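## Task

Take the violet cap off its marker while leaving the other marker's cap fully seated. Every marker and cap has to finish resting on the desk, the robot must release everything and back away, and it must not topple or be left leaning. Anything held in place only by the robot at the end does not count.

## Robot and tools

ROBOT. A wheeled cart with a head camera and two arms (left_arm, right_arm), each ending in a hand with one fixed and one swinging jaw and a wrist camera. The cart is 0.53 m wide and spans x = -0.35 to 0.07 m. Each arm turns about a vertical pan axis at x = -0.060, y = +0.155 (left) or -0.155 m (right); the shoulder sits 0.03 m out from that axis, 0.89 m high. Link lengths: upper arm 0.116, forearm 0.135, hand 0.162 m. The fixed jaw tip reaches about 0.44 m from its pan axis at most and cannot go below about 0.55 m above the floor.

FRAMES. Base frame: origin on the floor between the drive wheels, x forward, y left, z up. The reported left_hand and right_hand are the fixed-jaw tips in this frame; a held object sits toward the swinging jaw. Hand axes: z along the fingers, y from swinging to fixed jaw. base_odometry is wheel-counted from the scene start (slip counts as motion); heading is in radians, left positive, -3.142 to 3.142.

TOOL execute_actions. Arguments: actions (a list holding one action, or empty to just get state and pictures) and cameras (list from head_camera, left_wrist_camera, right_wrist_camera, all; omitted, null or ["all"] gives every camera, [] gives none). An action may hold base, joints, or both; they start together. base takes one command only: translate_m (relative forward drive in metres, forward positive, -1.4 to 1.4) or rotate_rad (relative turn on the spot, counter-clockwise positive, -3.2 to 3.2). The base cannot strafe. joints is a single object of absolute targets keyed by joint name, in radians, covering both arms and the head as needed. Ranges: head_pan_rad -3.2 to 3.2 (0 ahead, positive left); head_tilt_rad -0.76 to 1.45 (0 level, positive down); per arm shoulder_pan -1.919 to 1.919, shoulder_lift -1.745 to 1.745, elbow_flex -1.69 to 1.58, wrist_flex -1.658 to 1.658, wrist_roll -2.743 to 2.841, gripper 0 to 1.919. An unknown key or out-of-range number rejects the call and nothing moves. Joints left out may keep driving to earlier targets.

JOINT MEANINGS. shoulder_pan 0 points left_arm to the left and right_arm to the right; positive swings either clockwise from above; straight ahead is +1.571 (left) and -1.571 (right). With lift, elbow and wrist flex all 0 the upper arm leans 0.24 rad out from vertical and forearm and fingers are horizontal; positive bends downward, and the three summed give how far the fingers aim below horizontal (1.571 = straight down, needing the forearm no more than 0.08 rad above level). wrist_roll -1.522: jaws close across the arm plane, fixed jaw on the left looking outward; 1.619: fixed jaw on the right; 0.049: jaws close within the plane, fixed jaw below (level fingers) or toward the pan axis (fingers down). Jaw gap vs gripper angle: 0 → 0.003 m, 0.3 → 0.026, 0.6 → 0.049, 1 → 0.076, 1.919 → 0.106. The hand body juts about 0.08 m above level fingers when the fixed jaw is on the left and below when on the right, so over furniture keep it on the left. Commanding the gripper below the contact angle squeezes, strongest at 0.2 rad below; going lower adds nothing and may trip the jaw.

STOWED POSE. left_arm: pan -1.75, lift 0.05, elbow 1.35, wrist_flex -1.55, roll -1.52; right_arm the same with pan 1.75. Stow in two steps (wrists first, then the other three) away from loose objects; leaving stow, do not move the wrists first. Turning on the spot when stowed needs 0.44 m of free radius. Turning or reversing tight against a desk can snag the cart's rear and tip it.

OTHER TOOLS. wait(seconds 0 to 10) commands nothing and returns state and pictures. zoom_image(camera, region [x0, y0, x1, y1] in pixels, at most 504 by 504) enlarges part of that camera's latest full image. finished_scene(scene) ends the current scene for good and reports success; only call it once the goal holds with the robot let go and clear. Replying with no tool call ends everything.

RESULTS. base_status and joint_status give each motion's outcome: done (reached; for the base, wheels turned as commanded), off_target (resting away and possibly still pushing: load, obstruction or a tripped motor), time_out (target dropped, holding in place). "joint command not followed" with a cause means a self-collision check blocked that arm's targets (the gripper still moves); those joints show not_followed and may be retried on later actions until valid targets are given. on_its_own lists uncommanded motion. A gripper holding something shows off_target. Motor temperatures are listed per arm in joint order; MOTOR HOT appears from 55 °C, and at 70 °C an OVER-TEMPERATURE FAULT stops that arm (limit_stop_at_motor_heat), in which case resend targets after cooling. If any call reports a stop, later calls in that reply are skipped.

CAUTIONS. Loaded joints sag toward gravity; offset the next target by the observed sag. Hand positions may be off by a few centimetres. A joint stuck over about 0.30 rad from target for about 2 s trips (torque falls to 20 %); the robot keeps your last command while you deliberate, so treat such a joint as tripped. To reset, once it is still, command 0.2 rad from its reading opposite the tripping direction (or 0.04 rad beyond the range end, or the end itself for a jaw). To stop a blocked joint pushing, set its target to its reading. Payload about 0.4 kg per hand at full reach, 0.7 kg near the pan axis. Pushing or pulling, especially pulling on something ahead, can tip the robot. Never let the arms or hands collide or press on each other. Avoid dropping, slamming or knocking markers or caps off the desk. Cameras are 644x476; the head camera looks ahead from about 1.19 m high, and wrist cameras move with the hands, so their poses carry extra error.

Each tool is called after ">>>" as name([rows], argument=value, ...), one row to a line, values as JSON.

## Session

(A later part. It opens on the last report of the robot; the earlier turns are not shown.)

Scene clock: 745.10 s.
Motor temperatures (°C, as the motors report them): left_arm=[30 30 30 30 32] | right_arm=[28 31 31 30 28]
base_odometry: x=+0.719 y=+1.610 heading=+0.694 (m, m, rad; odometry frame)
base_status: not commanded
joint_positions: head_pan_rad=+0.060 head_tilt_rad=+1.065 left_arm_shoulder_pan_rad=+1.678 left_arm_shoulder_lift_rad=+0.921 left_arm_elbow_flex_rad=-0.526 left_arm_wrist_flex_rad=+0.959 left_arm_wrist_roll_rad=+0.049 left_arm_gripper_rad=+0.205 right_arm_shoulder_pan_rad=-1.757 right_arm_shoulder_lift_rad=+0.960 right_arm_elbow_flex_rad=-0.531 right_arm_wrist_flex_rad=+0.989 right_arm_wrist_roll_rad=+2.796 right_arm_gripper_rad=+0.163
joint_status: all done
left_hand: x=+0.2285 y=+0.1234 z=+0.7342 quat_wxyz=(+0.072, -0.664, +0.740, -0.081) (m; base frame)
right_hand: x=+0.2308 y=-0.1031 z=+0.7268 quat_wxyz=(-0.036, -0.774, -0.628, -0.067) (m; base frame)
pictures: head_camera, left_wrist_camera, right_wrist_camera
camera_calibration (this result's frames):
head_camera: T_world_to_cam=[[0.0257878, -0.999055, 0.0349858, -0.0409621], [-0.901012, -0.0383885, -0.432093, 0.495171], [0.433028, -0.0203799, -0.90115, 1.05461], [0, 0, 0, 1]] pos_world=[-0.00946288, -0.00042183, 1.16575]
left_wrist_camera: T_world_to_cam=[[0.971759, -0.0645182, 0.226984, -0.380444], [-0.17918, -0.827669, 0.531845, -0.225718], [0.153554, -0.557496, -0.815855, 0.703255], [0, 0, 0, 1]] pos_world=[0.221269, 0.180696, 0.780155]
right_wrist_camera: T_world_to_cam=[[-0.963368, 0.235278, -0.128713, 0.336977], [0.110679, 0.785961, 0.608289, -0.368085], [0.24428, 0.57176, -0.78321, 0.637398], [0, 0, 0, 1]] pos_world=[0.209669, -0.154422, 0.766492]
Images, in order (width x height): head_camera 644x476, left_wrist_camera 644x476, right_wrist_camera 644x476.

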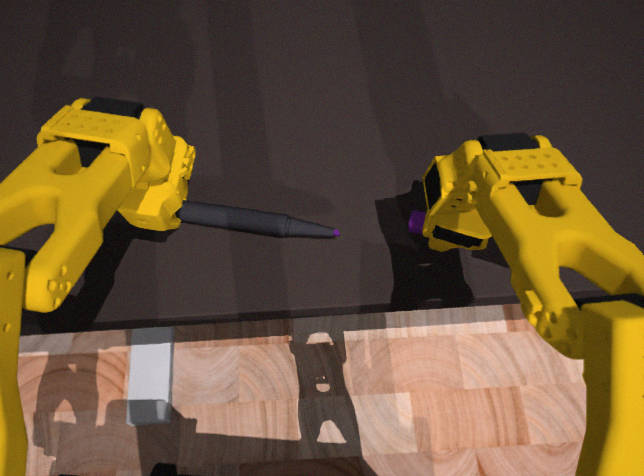

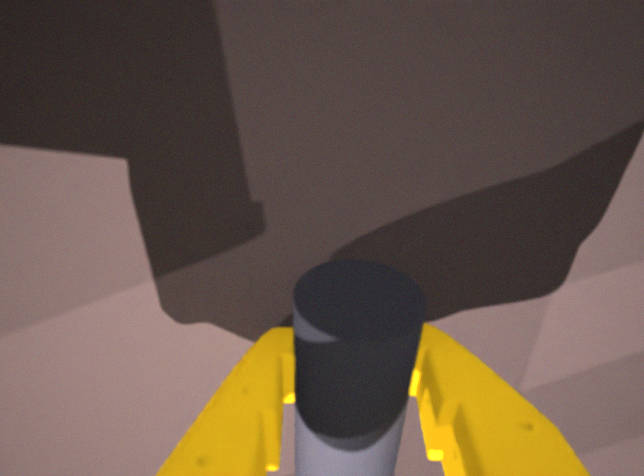

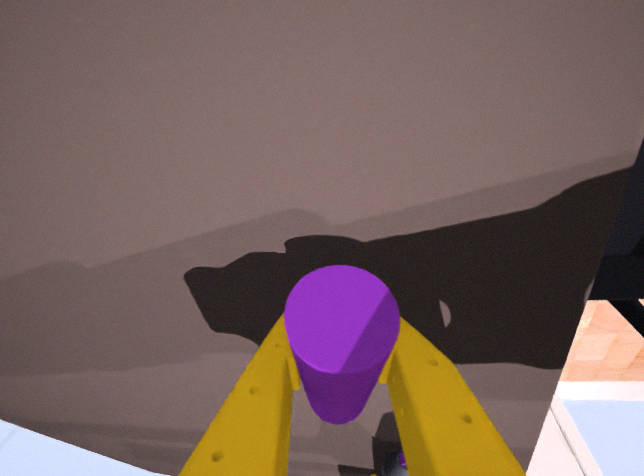

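>>> execute_actions([
  {"joints": {"left_arm_gripper_rad": 0.55, "right_arm_shoulder_lift_rad": 0.959}},
])

Scene clock: 747.73 s.
Motor temperatures (°C, as the motors report them): left_arm=[30 30 30 30 32] | right_arm=[28 31 31 30 28]
base_odometry: x=+0.719 y=+1.610 heading=+0.694 (m, m, rad; odometry frame)
base_status: not commanded
joint_positions: head_pan_rad=+0.060 head_tilt_rad=+1.065 left_arm_shoulder_pan_rad=+1.678 left_arm_shoulder_lift_rad=+0.921 left_arm_elbow_flex_rad=-0.526 left_arm_wrist_flex_rad=+0.957 left_arm_wrist_roll_rad=+0.049 left_arm_gripper_rad=+0.541 right_arm_shoulder_pan_rad=-1.757 right_arm_shoulder_lift_rad=+0.966 right_arm_elbow_flex_rad=-0.537 right_arm_wrist_flex_rad=+0.989 right_arm_wrist_roll_rad=+2.796 right_arm_gripper_rad=+0.163
joint_status: all done
left_hand: x=+0.2288 y=+0.1234 z=+0.7342 quat_wxyz=(+0.073, -0.664, +0.739, -0.081) (m; base frame)
right_hand: x=+0.2310 y=-0.1031 z=+0.7261 quat_wxyz=(-0.036, -0.774, -0.628, -0.067) (m; base frame)
pictures: head_camera, left_wrist_camera, right_wrist_camera
camera_calibration (this result's frames):
head_camera: T_world_to_cam=[[0.0257878, -0.999055, 0.0349858, -0.0409621], [-0.901012, -0.0383885, -0.432093, 0.495171], [0.433028, -0.0203799, -0.90115, 1.05461], [0, 0, 0, 1]] pos_world=[-0.00946288, -0.000421829, 1.16575]
left_wrist_camera: T_world_to_cam=[[0.971412, -0.0644806, 0.228476, -0.381711], [-0.179991, -0.827581, 0.531707, -0.225442], [0.154798, -0.55763, -0.815528, 0.702729], [0, 0, 0, 1]] pos_world=[0.22144, 0.180678, 0.780176]
right_wrist_camera: T_world_to_cam=[[-0.963368, 0.235278, -0.128713, 0.337121], [0.110679, 0.785961, 0.608289, -0.367744], [0.24428, 0.57176, -0.78321, 0.63679], [0, 0, 0, 1]] pos_world=[0.209918, -0.154375, 0.765827]
Images, in order (width x height): head_camera 644x476, left_wrist_camera 644x476, right_wrist_camera 644x476.

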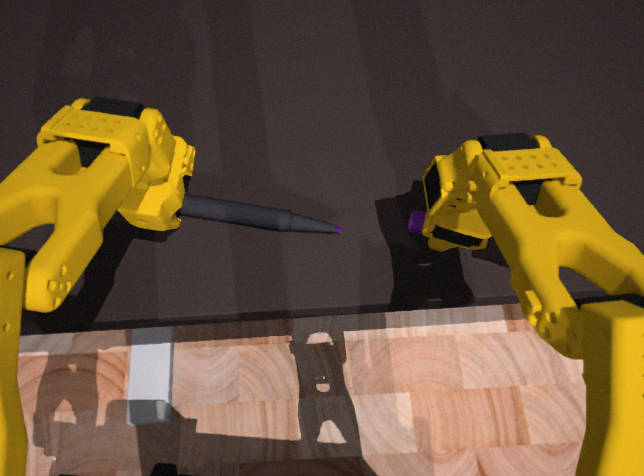

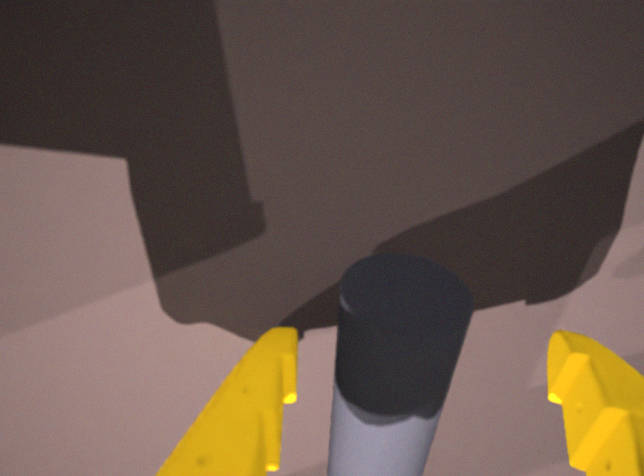

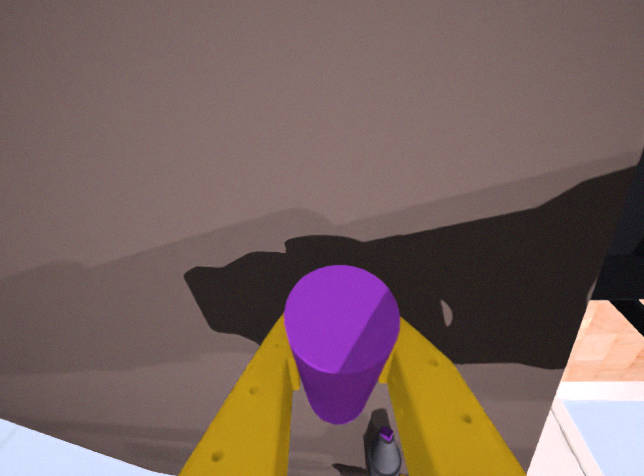

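>>> execute_actions([
  {"joints": {"right_arm_gripper_rad": 0.5, "right_arm_shoulder_lift_rad": 0.93}},
])

Scene clock: 751.50 s.
Motor temperatures (°C, as the motors report them): left_arm=[30 30 30 30 32] | right_arm=[28 31 31 30 28]
base_odometry: x=+0.719 y=+1.610 heading=+0.694 (m, m, rad; odometry frame)
base_status: not commanded
joint_positions: head_pan_rad=+0.060 head_tilt_rad=+1.065 left_arm_shoulder_pan_rad=+1.678 left_arm_shoulder_lift_rad=+0.921 left_arm_elbow_flex_rad=-0.526 left_arm_wrist_flex_rad=+0.957 left_arm_wrist_roll_rad=+0.049 left_arm_gripper_rad=+0.543 right_arm_shoulder_pan_rad=-1.756 right_arm_shoulder_lift_rad=+0.958 right_arm_elbow_flex_rad=-0.551 right_arm_wrist_flex_rad=+0.984 right_arm_wrist_roll_rad=+2.796 right_arm_gripper_rad=+0.488
joint_status: all done
left_hand: x=+0.2288 y=+0.1234 z=+0.7342 quat_wxyz=(+0.073, -0.664, +0.739, -0.081) (m; base frame)
right_hand: x=+0.2359 y=-0.1026 z=+0.7305 quat_wxyz=(-0.043, -0.774, -0.627, -0.079) (m; base frame)
pictures: head_camera, left_wrist_camera, right_wrist_camera
camera_calibration (this result's frames):
head_camera: T_world_to_cam=[[0.0257881, -0.999055, 0.0349858, -0.0409621], [-0.901012, -0.0383887, -0.432093, 0.495171], [0.433028, -0.0203798, -0.90115, 1.05461], [0, 0, 0, 1]] pos_world=[-0.00946288, -0.00042182, 1.16575]
left_wrist_camera: T_world_to_cam=[[0.971412, -0.0644806, 0.228476, -0.381711], [-0.179991, -0.827581, 0.531707, -0.225442], [0.154798, -0.55763, -0.815528, 0.702729], [0, 0, 0, 1]] pos_world=[0.22144, 0.180678, 0.780176]
right_wrist_camera: T_world_to_cam=[[-0.959405, 0.23743, -0.152214, 0.358708], [0.0962099, 0.782855, 0.614721, -0.372918], [0.265114, 0.575122, -0.773918, 0.627445], [0, 0, 0, 1]] pos_world=[0.21368, -0.154084, 0.769432]
Images, in order (width x height): head_camera 644x476, left_wrist_camera 644x476, right_wrist_camera 644x476.

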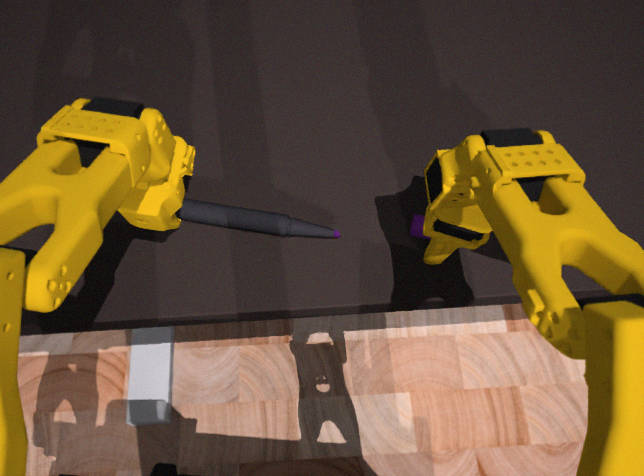

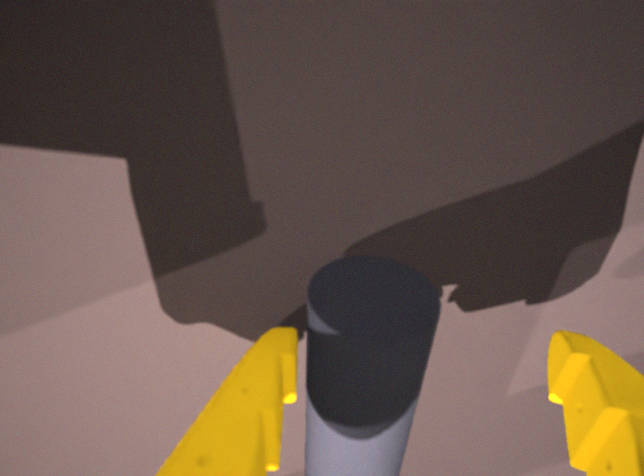

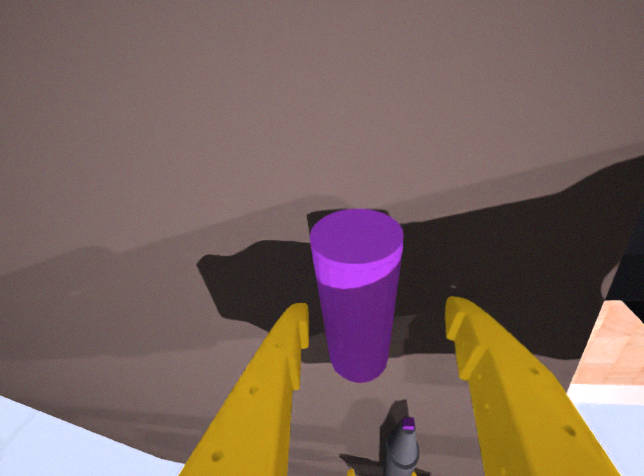

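>>> execute_actions(actions=[])

Scene clock: 753.27 s.
Motor temperatures (°C, as the motors report them): left_arm=[30 30 30 30 32] | right_arm=[28 31 31 30 28]
base_odometry: x=+0.719 y=+1.610 heading=+0.694 (m, m, rad; odometry frame)
base_status: not commanded
joint_positions: head_pan_rad=+0.060 head_tilt_rad=+1.065 left_arm_shoulder_pan_rad=+1.678 left_arm_shoulder_lift_rad=+0.921 left_arm_elbow_flex_rad=-0.526 left_arm_wrist_flex_rad=+0.957 left_arm_wrist_roll_rad=+0.049 left_arm_gripper_rad=+0.543 right_arm_shoulder_pan_rad=-1.756 right_arm_shoulder_lift_rad=+0.958 right_arm_elbow_flex_rad=-0.551 right_arm_wrist_flex_rad=+0.984 right_arm_wrist_roll_rad=+2.796 right_arm_gripper_rad=+0.489
joint_status: all done
left_hand: x=+0.2288 y=+0.1234 z=+0.7342 quat_wxyz=(+0.073, -0.664, +0.739, -0.081) (m; base frame)
right_hand: x=+0.2359 y=-0.1026 z=+0.7305 quat_wxyz=(-0.043, -0.774, -0.627, -0.079) (m; base frame)
pictures: head_camera, left_wrist_camera, right_wrist_camera
camera_calibration (this result's frames):
head_camera: T_world_to_cam=[[0.0257879, -0.999055, 0.0349858, -0.0409621], [-0.901012, -0.0383886, -0.432093, 0.495171], [0.433028, -0.0203798, -0.90115, 1.05461], [0, 0, 0, 1]] pos_world=[-0.00946288, -0.000421825, 1.16575]
left_wrist_camera: T_world_to_cam=[[0.971412, -0.0644806, 0.228476, -0.381711], [-0.179991, -0.827581, 0.531707, -0.225442], [0.154798, -0.55763, -0.815528, 0.702729], [0, 0, 0, 1]] pos_world=[0.22144, 0.180678, 0.780176]
right_wrist_camera: T_world_to_cam=[[-0.959405, 0.23743, -0.152214, 0.358708], [0.0962099, 0.782855, 0.614721, -0.372918], [0.265114, 0.575122, -0.773918, 0.627445], [0, 0, 0, 1]] pos_world=[0.21368, -0.154084, 0.769432]
Images, in order (width x height): head_camera 644x476, left_wrist_camera 644x476, right_wrist_camera 644x476.

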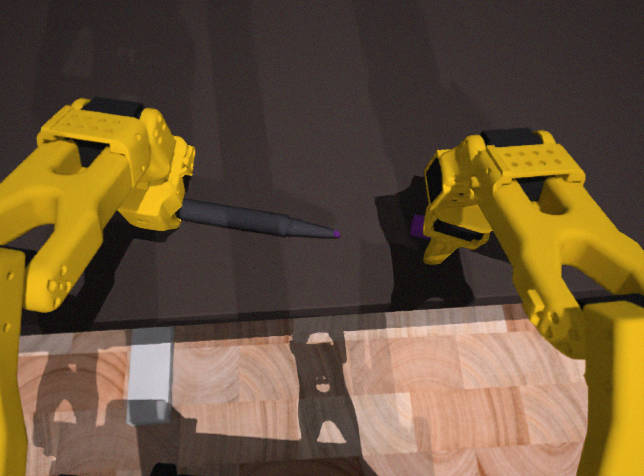

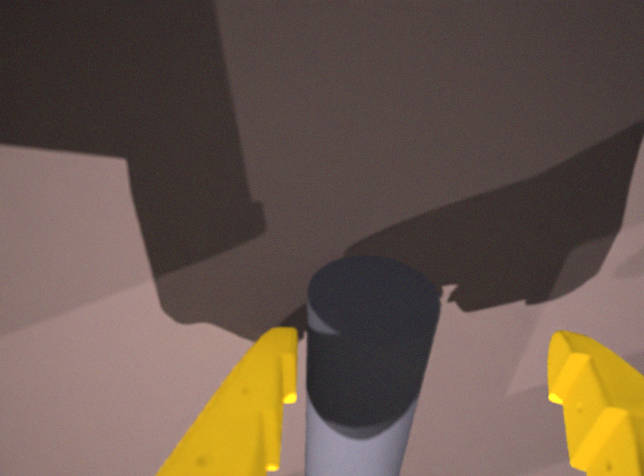

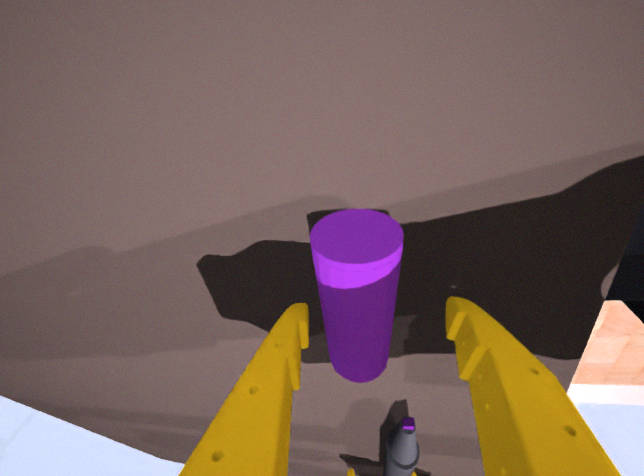

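>>> zoom_image(camera="left_wrist_camera", region=[230, 230, 490, 476])

Region (230, 230, 490, 476) of left_wrist_camera's 644x476 image, scaled by 1.938; it fills the top 477 rows of this view, and the rest is white.

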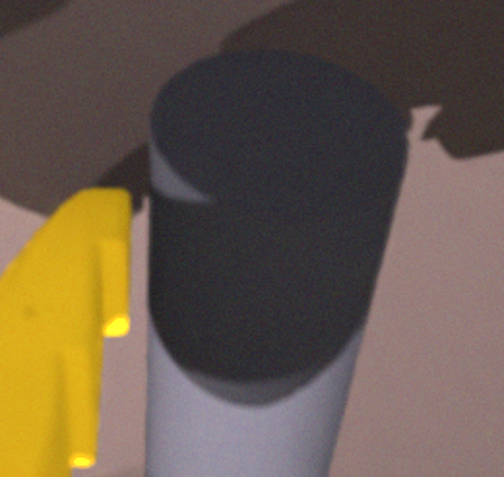

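>>> execute_actions([
  {"joints": {"left_arm_shoulder_lift_rad": 0.70, "left_arm_wrist_flex_rad": 1.05, "left_arm_gripper_rad": 0.9, "right_arm_shoulder_lift_rad": 0.73, "right_arm_gripper_rad": 0.9}},
])

Scene clock: 778.10 s.
Motor temperatures (°C, as the motors report them): left_arm=[30 30 30 30 32] | right_arm=[28 31 31 30 28]
base_odometry: x=+0.719 y=+1.610 heading=+0.694 (m, m, rad; odometry frame)
base_status: not commanded
joint_positions: head_pan_rad=+0.060 head_tilt_rad=+1.065 left_arm_shoulder_pan_rad=+1.678 left_arm_shoulder_lift_rad=+0.761 left_arm_elbow_flex_rad=-0.526 left_arm_wrist_flex_rad=+1.043 left_arm_wrist_roll_rad=+0.049 left_arm_gripper_rad=+0.892 right_arm_shoulder_pan_rad=-1.756 right_arm_shoulder_lift_rad=+0.793 right_arm_elbow_flex_rad=-0.551 right_arm_wrist_flex_rad=+0.984 right_arm_wrist_roll_rad=+2.796 right_arm_gripper_rad=+0.892
joint_status: all done
left_hand: x=+0.2376 y=+0.1224 z=+0.7737 quat_wxyz=(+0.097, -0.661, +0.736, -0.108) (m; base frame)
right_hand: x=+0.2588 y=-0.0984 z=+0.7773 quat_wxyz=(-0.082, -0.766, -0.620, -0.151) (m; base frame)
pictures: head_camera, left_wrist_camera, right_wrist_camera
camera_calibration (this result's frames):
head_camera: T_world_to_cam=[[0.0257879, -0.999055, 0.0349858, -0.0409621], [-0.901012, -0.0383886, -0.432093, 0.495171], [0.433028, -0.0203798, -0.90115, 1.05461], [0, 0, 0, 1]] pos_world=[-0.00946288, -0.000421825, 1.16575]
left_wrist_camera: T_world_to_cam=[[0.952081, -0.0623909, 0.299415, -0.449867], [-0.218637, -0.823404, 0.523645, -0.230722], [0.213868, -0.564016, -0.797588, 0.705888], [0, 0, 0, 1]] pos_world=[0.226899, 0.180088, 0.818521]
right_wrist_camera: T_world_to_cam=[[-0.922629, 0.244317, -0.298436, 0.491568], [-0.00664529, 0.763592, 0.645665, -0.406558], [0.385631, 0.597692, -0.702889, 0.570947], [0, 0, 0, 1]] pos_world=[0.230659, -0.150905, 0.810514]
Images, in order (width x height): head_camera 644x476, left_wrist_camera 644x476, right_wrist_camera 644x476.

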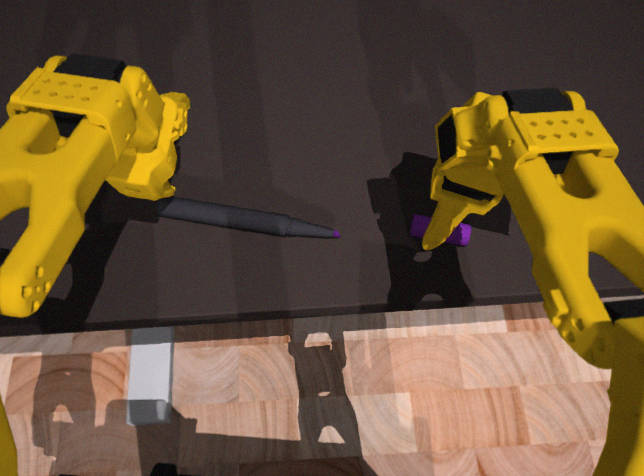

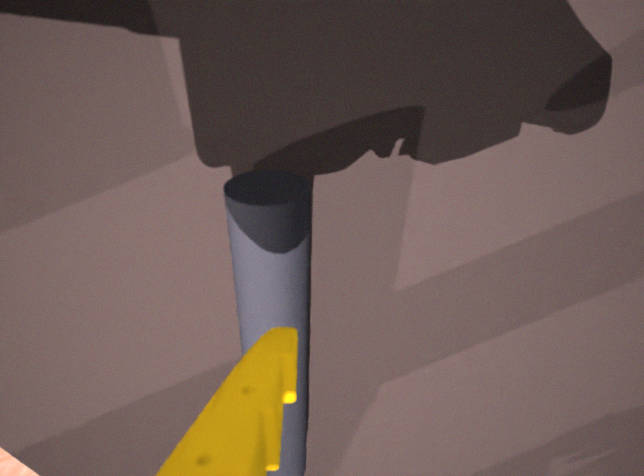

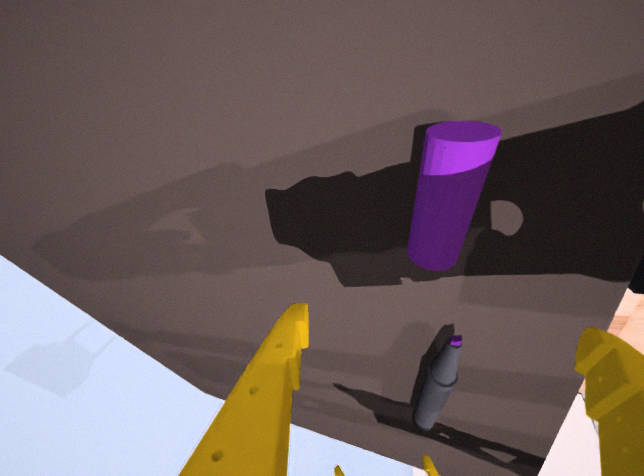

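>>> execute_actions([
  {"base": {"translate_m": -0.3}, "joints": {"left_arm_shoulder_lift_rad": 0.45, "right_arm_shoulder_lift_rad": 0.45, "head_tilt_rad": 0.72, "head_pan_rad": -0.15}},
], cameras=["head_camera"])

Scene clock: 784.10 s.
Motor temperatures (°C, as the motors report them): left_arm=[30 30 30 30 32] | right_arm=[28 31 31 30 28]
base_odometry: x=+0.488 y=+1.418 heading=+0.694 (m, m, rad; odometry frame)
base_status: done
joint_positions: head_pan_rad=-0.140 head_tilt_rad=+0.734 left_arm_shoulder_pan_rad=+1.678 left_arm_shoulder_lift_rad=+0.508 left_arm_elbow_flex_rad=-0.526 left_arm_wrist_flex_rad=+1.045 left_arm_wrist_roll_rad=+0.049 left_arm_gripper_rad=+0.892 right_arm_shoulder_pan_rad=-1.756 right_arm_shoulder_lift_rad=+0.509 right_arm_elbow_flex_rad=-0.551 right_arm_wrist_flex_rad=+0.984 right_arm_wrist_roll_rad=+2.796 right_arm_gripper_rad=+0.892
joint_status: all done
left_hand: x=+0.2588 y=+0.1201 z=+0.8448 quat_wxyz=(+0.179, -0.644, +0.717, -0.200) (m; base frame)
right_hand: x=+0.2793 y=-0.0945 z=+0.8641 quat_wxyz=(-0.147, -0.739, -0.599, -0.272) (m; base frame)
pictures: head_camera
camera_calibration (this result's frames):
head_camera: T_world_to_cam=[[-0.182559, -0.982948, 0.0220275, -0.0358395], [-0.703322, 0.114905, -0.701523, 0.814576], [0.68703, -0.143562, -0.712306, 0.849184], [0, 0, 0, 1]] pos_world=[-0.0170483, -0.0069162, 1.17711]
Images, in order (width x height): head_camera 644x476.

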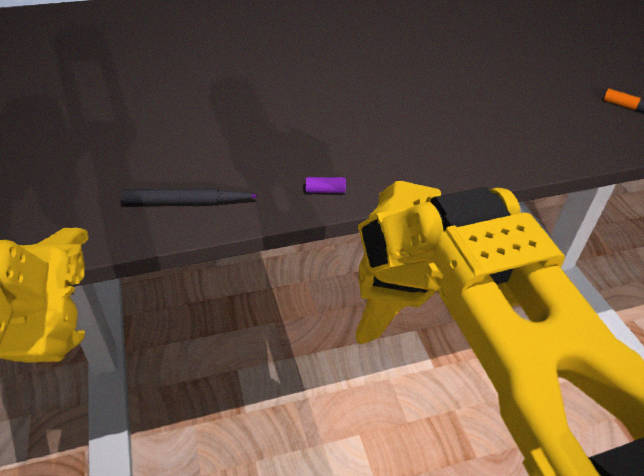

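>>> zoom_image(camera="head_camera", region=[544, 60, 644, 140])

>>> zoom_image(camera="head_camera", region=[100, 150, 380, 250])

Region (544, 60, 644, 140) of head_camera's 644x476 image, scaled by 5.040; it fills the top 403 rows of this view, and the rest is white.

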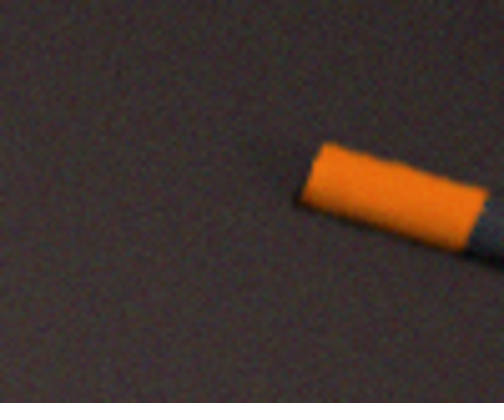

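Region (100, 150, 380, 250) of head_camera's 644x476 image, scaled by 1.800; it fills the top 180 rows of this view, and the rest is white.

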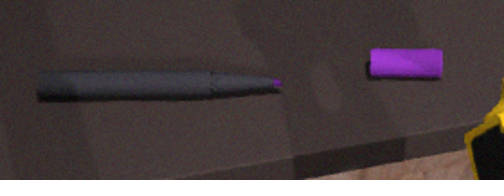

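>>> execute_actions(actions=[], cameras=["head_camera"])

Scene clock: 790.93 s.
Motor temperatures (°C, as the motors report them): left_arm=[30 30 30 30 32] | right_arm=[28 31 31 30 28]
base_odometry: x=+0.488 y=+1.418 heading=+0.694 (m, m, rad; odometry frame)
base_status: done
joint_positions: head_pan_rad=-0.140 head_tilt_rad=+0.734 left_arm_shoulder_pan_rad=+1.678 left_arm_shoulder_lift_rad=+0.508 left_arm_elbow_flex_rad=-0.526 left_arm_wrist_flex_rad=+1.045 left_arm_wrist_roll_rad=+0.049 left_arm_gripper_rad=+0.892 right_arm_shoulder_pan_rad=-1.756 right_arm_shoulder_lift_rad=+0.509 right_arm_elbow_flex_rad=-0.551 right_arm_wrist_flex_rad=+0.984 right_arm_wrist_roll_rad=+2.796 right_arm_gripper_rad=+0.892
joint_status: all done
left_hand: x=+0.2588 y=+0.1201 z=+0.8448 quat_wxyz=(+0.179, -0.644, +0.717, -0.200) (m; base frame)
right_hand: x=+0.2793 y=-0.0945 z=+0.8641 quat_wxyz=(-0.147, -0.739, -0.599, -0.272) (m; base frame)
pictures: head_camera
camera_calibration (this result's frames):
head_camera: T_world_to_cam=[[-0.182559, -0.982948, 0.0220275, -0.0358395], [-0.703322, 0.114904, -0.701523, 0.814576], [0.68703, -0.143562, -0.712306, 0.849184], [0, 0, 0, 1]] pos_world=[-0.0170483, -0.00691619, 1.17711]
Images, in order (width x height): head_camera 644x476.

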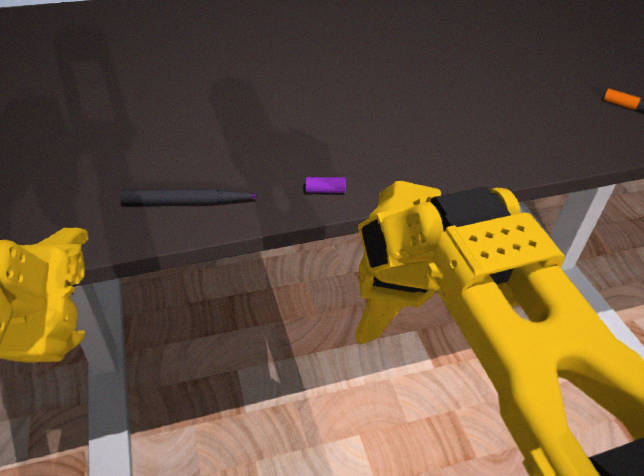

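The violet cap is off. The marker and cap are both resting on the desk, the orange marker is untouched, and the robot has backed clear. I'm ending scene 1.

>>> finished_scene(scene=1)

The scene is finished: the task was done.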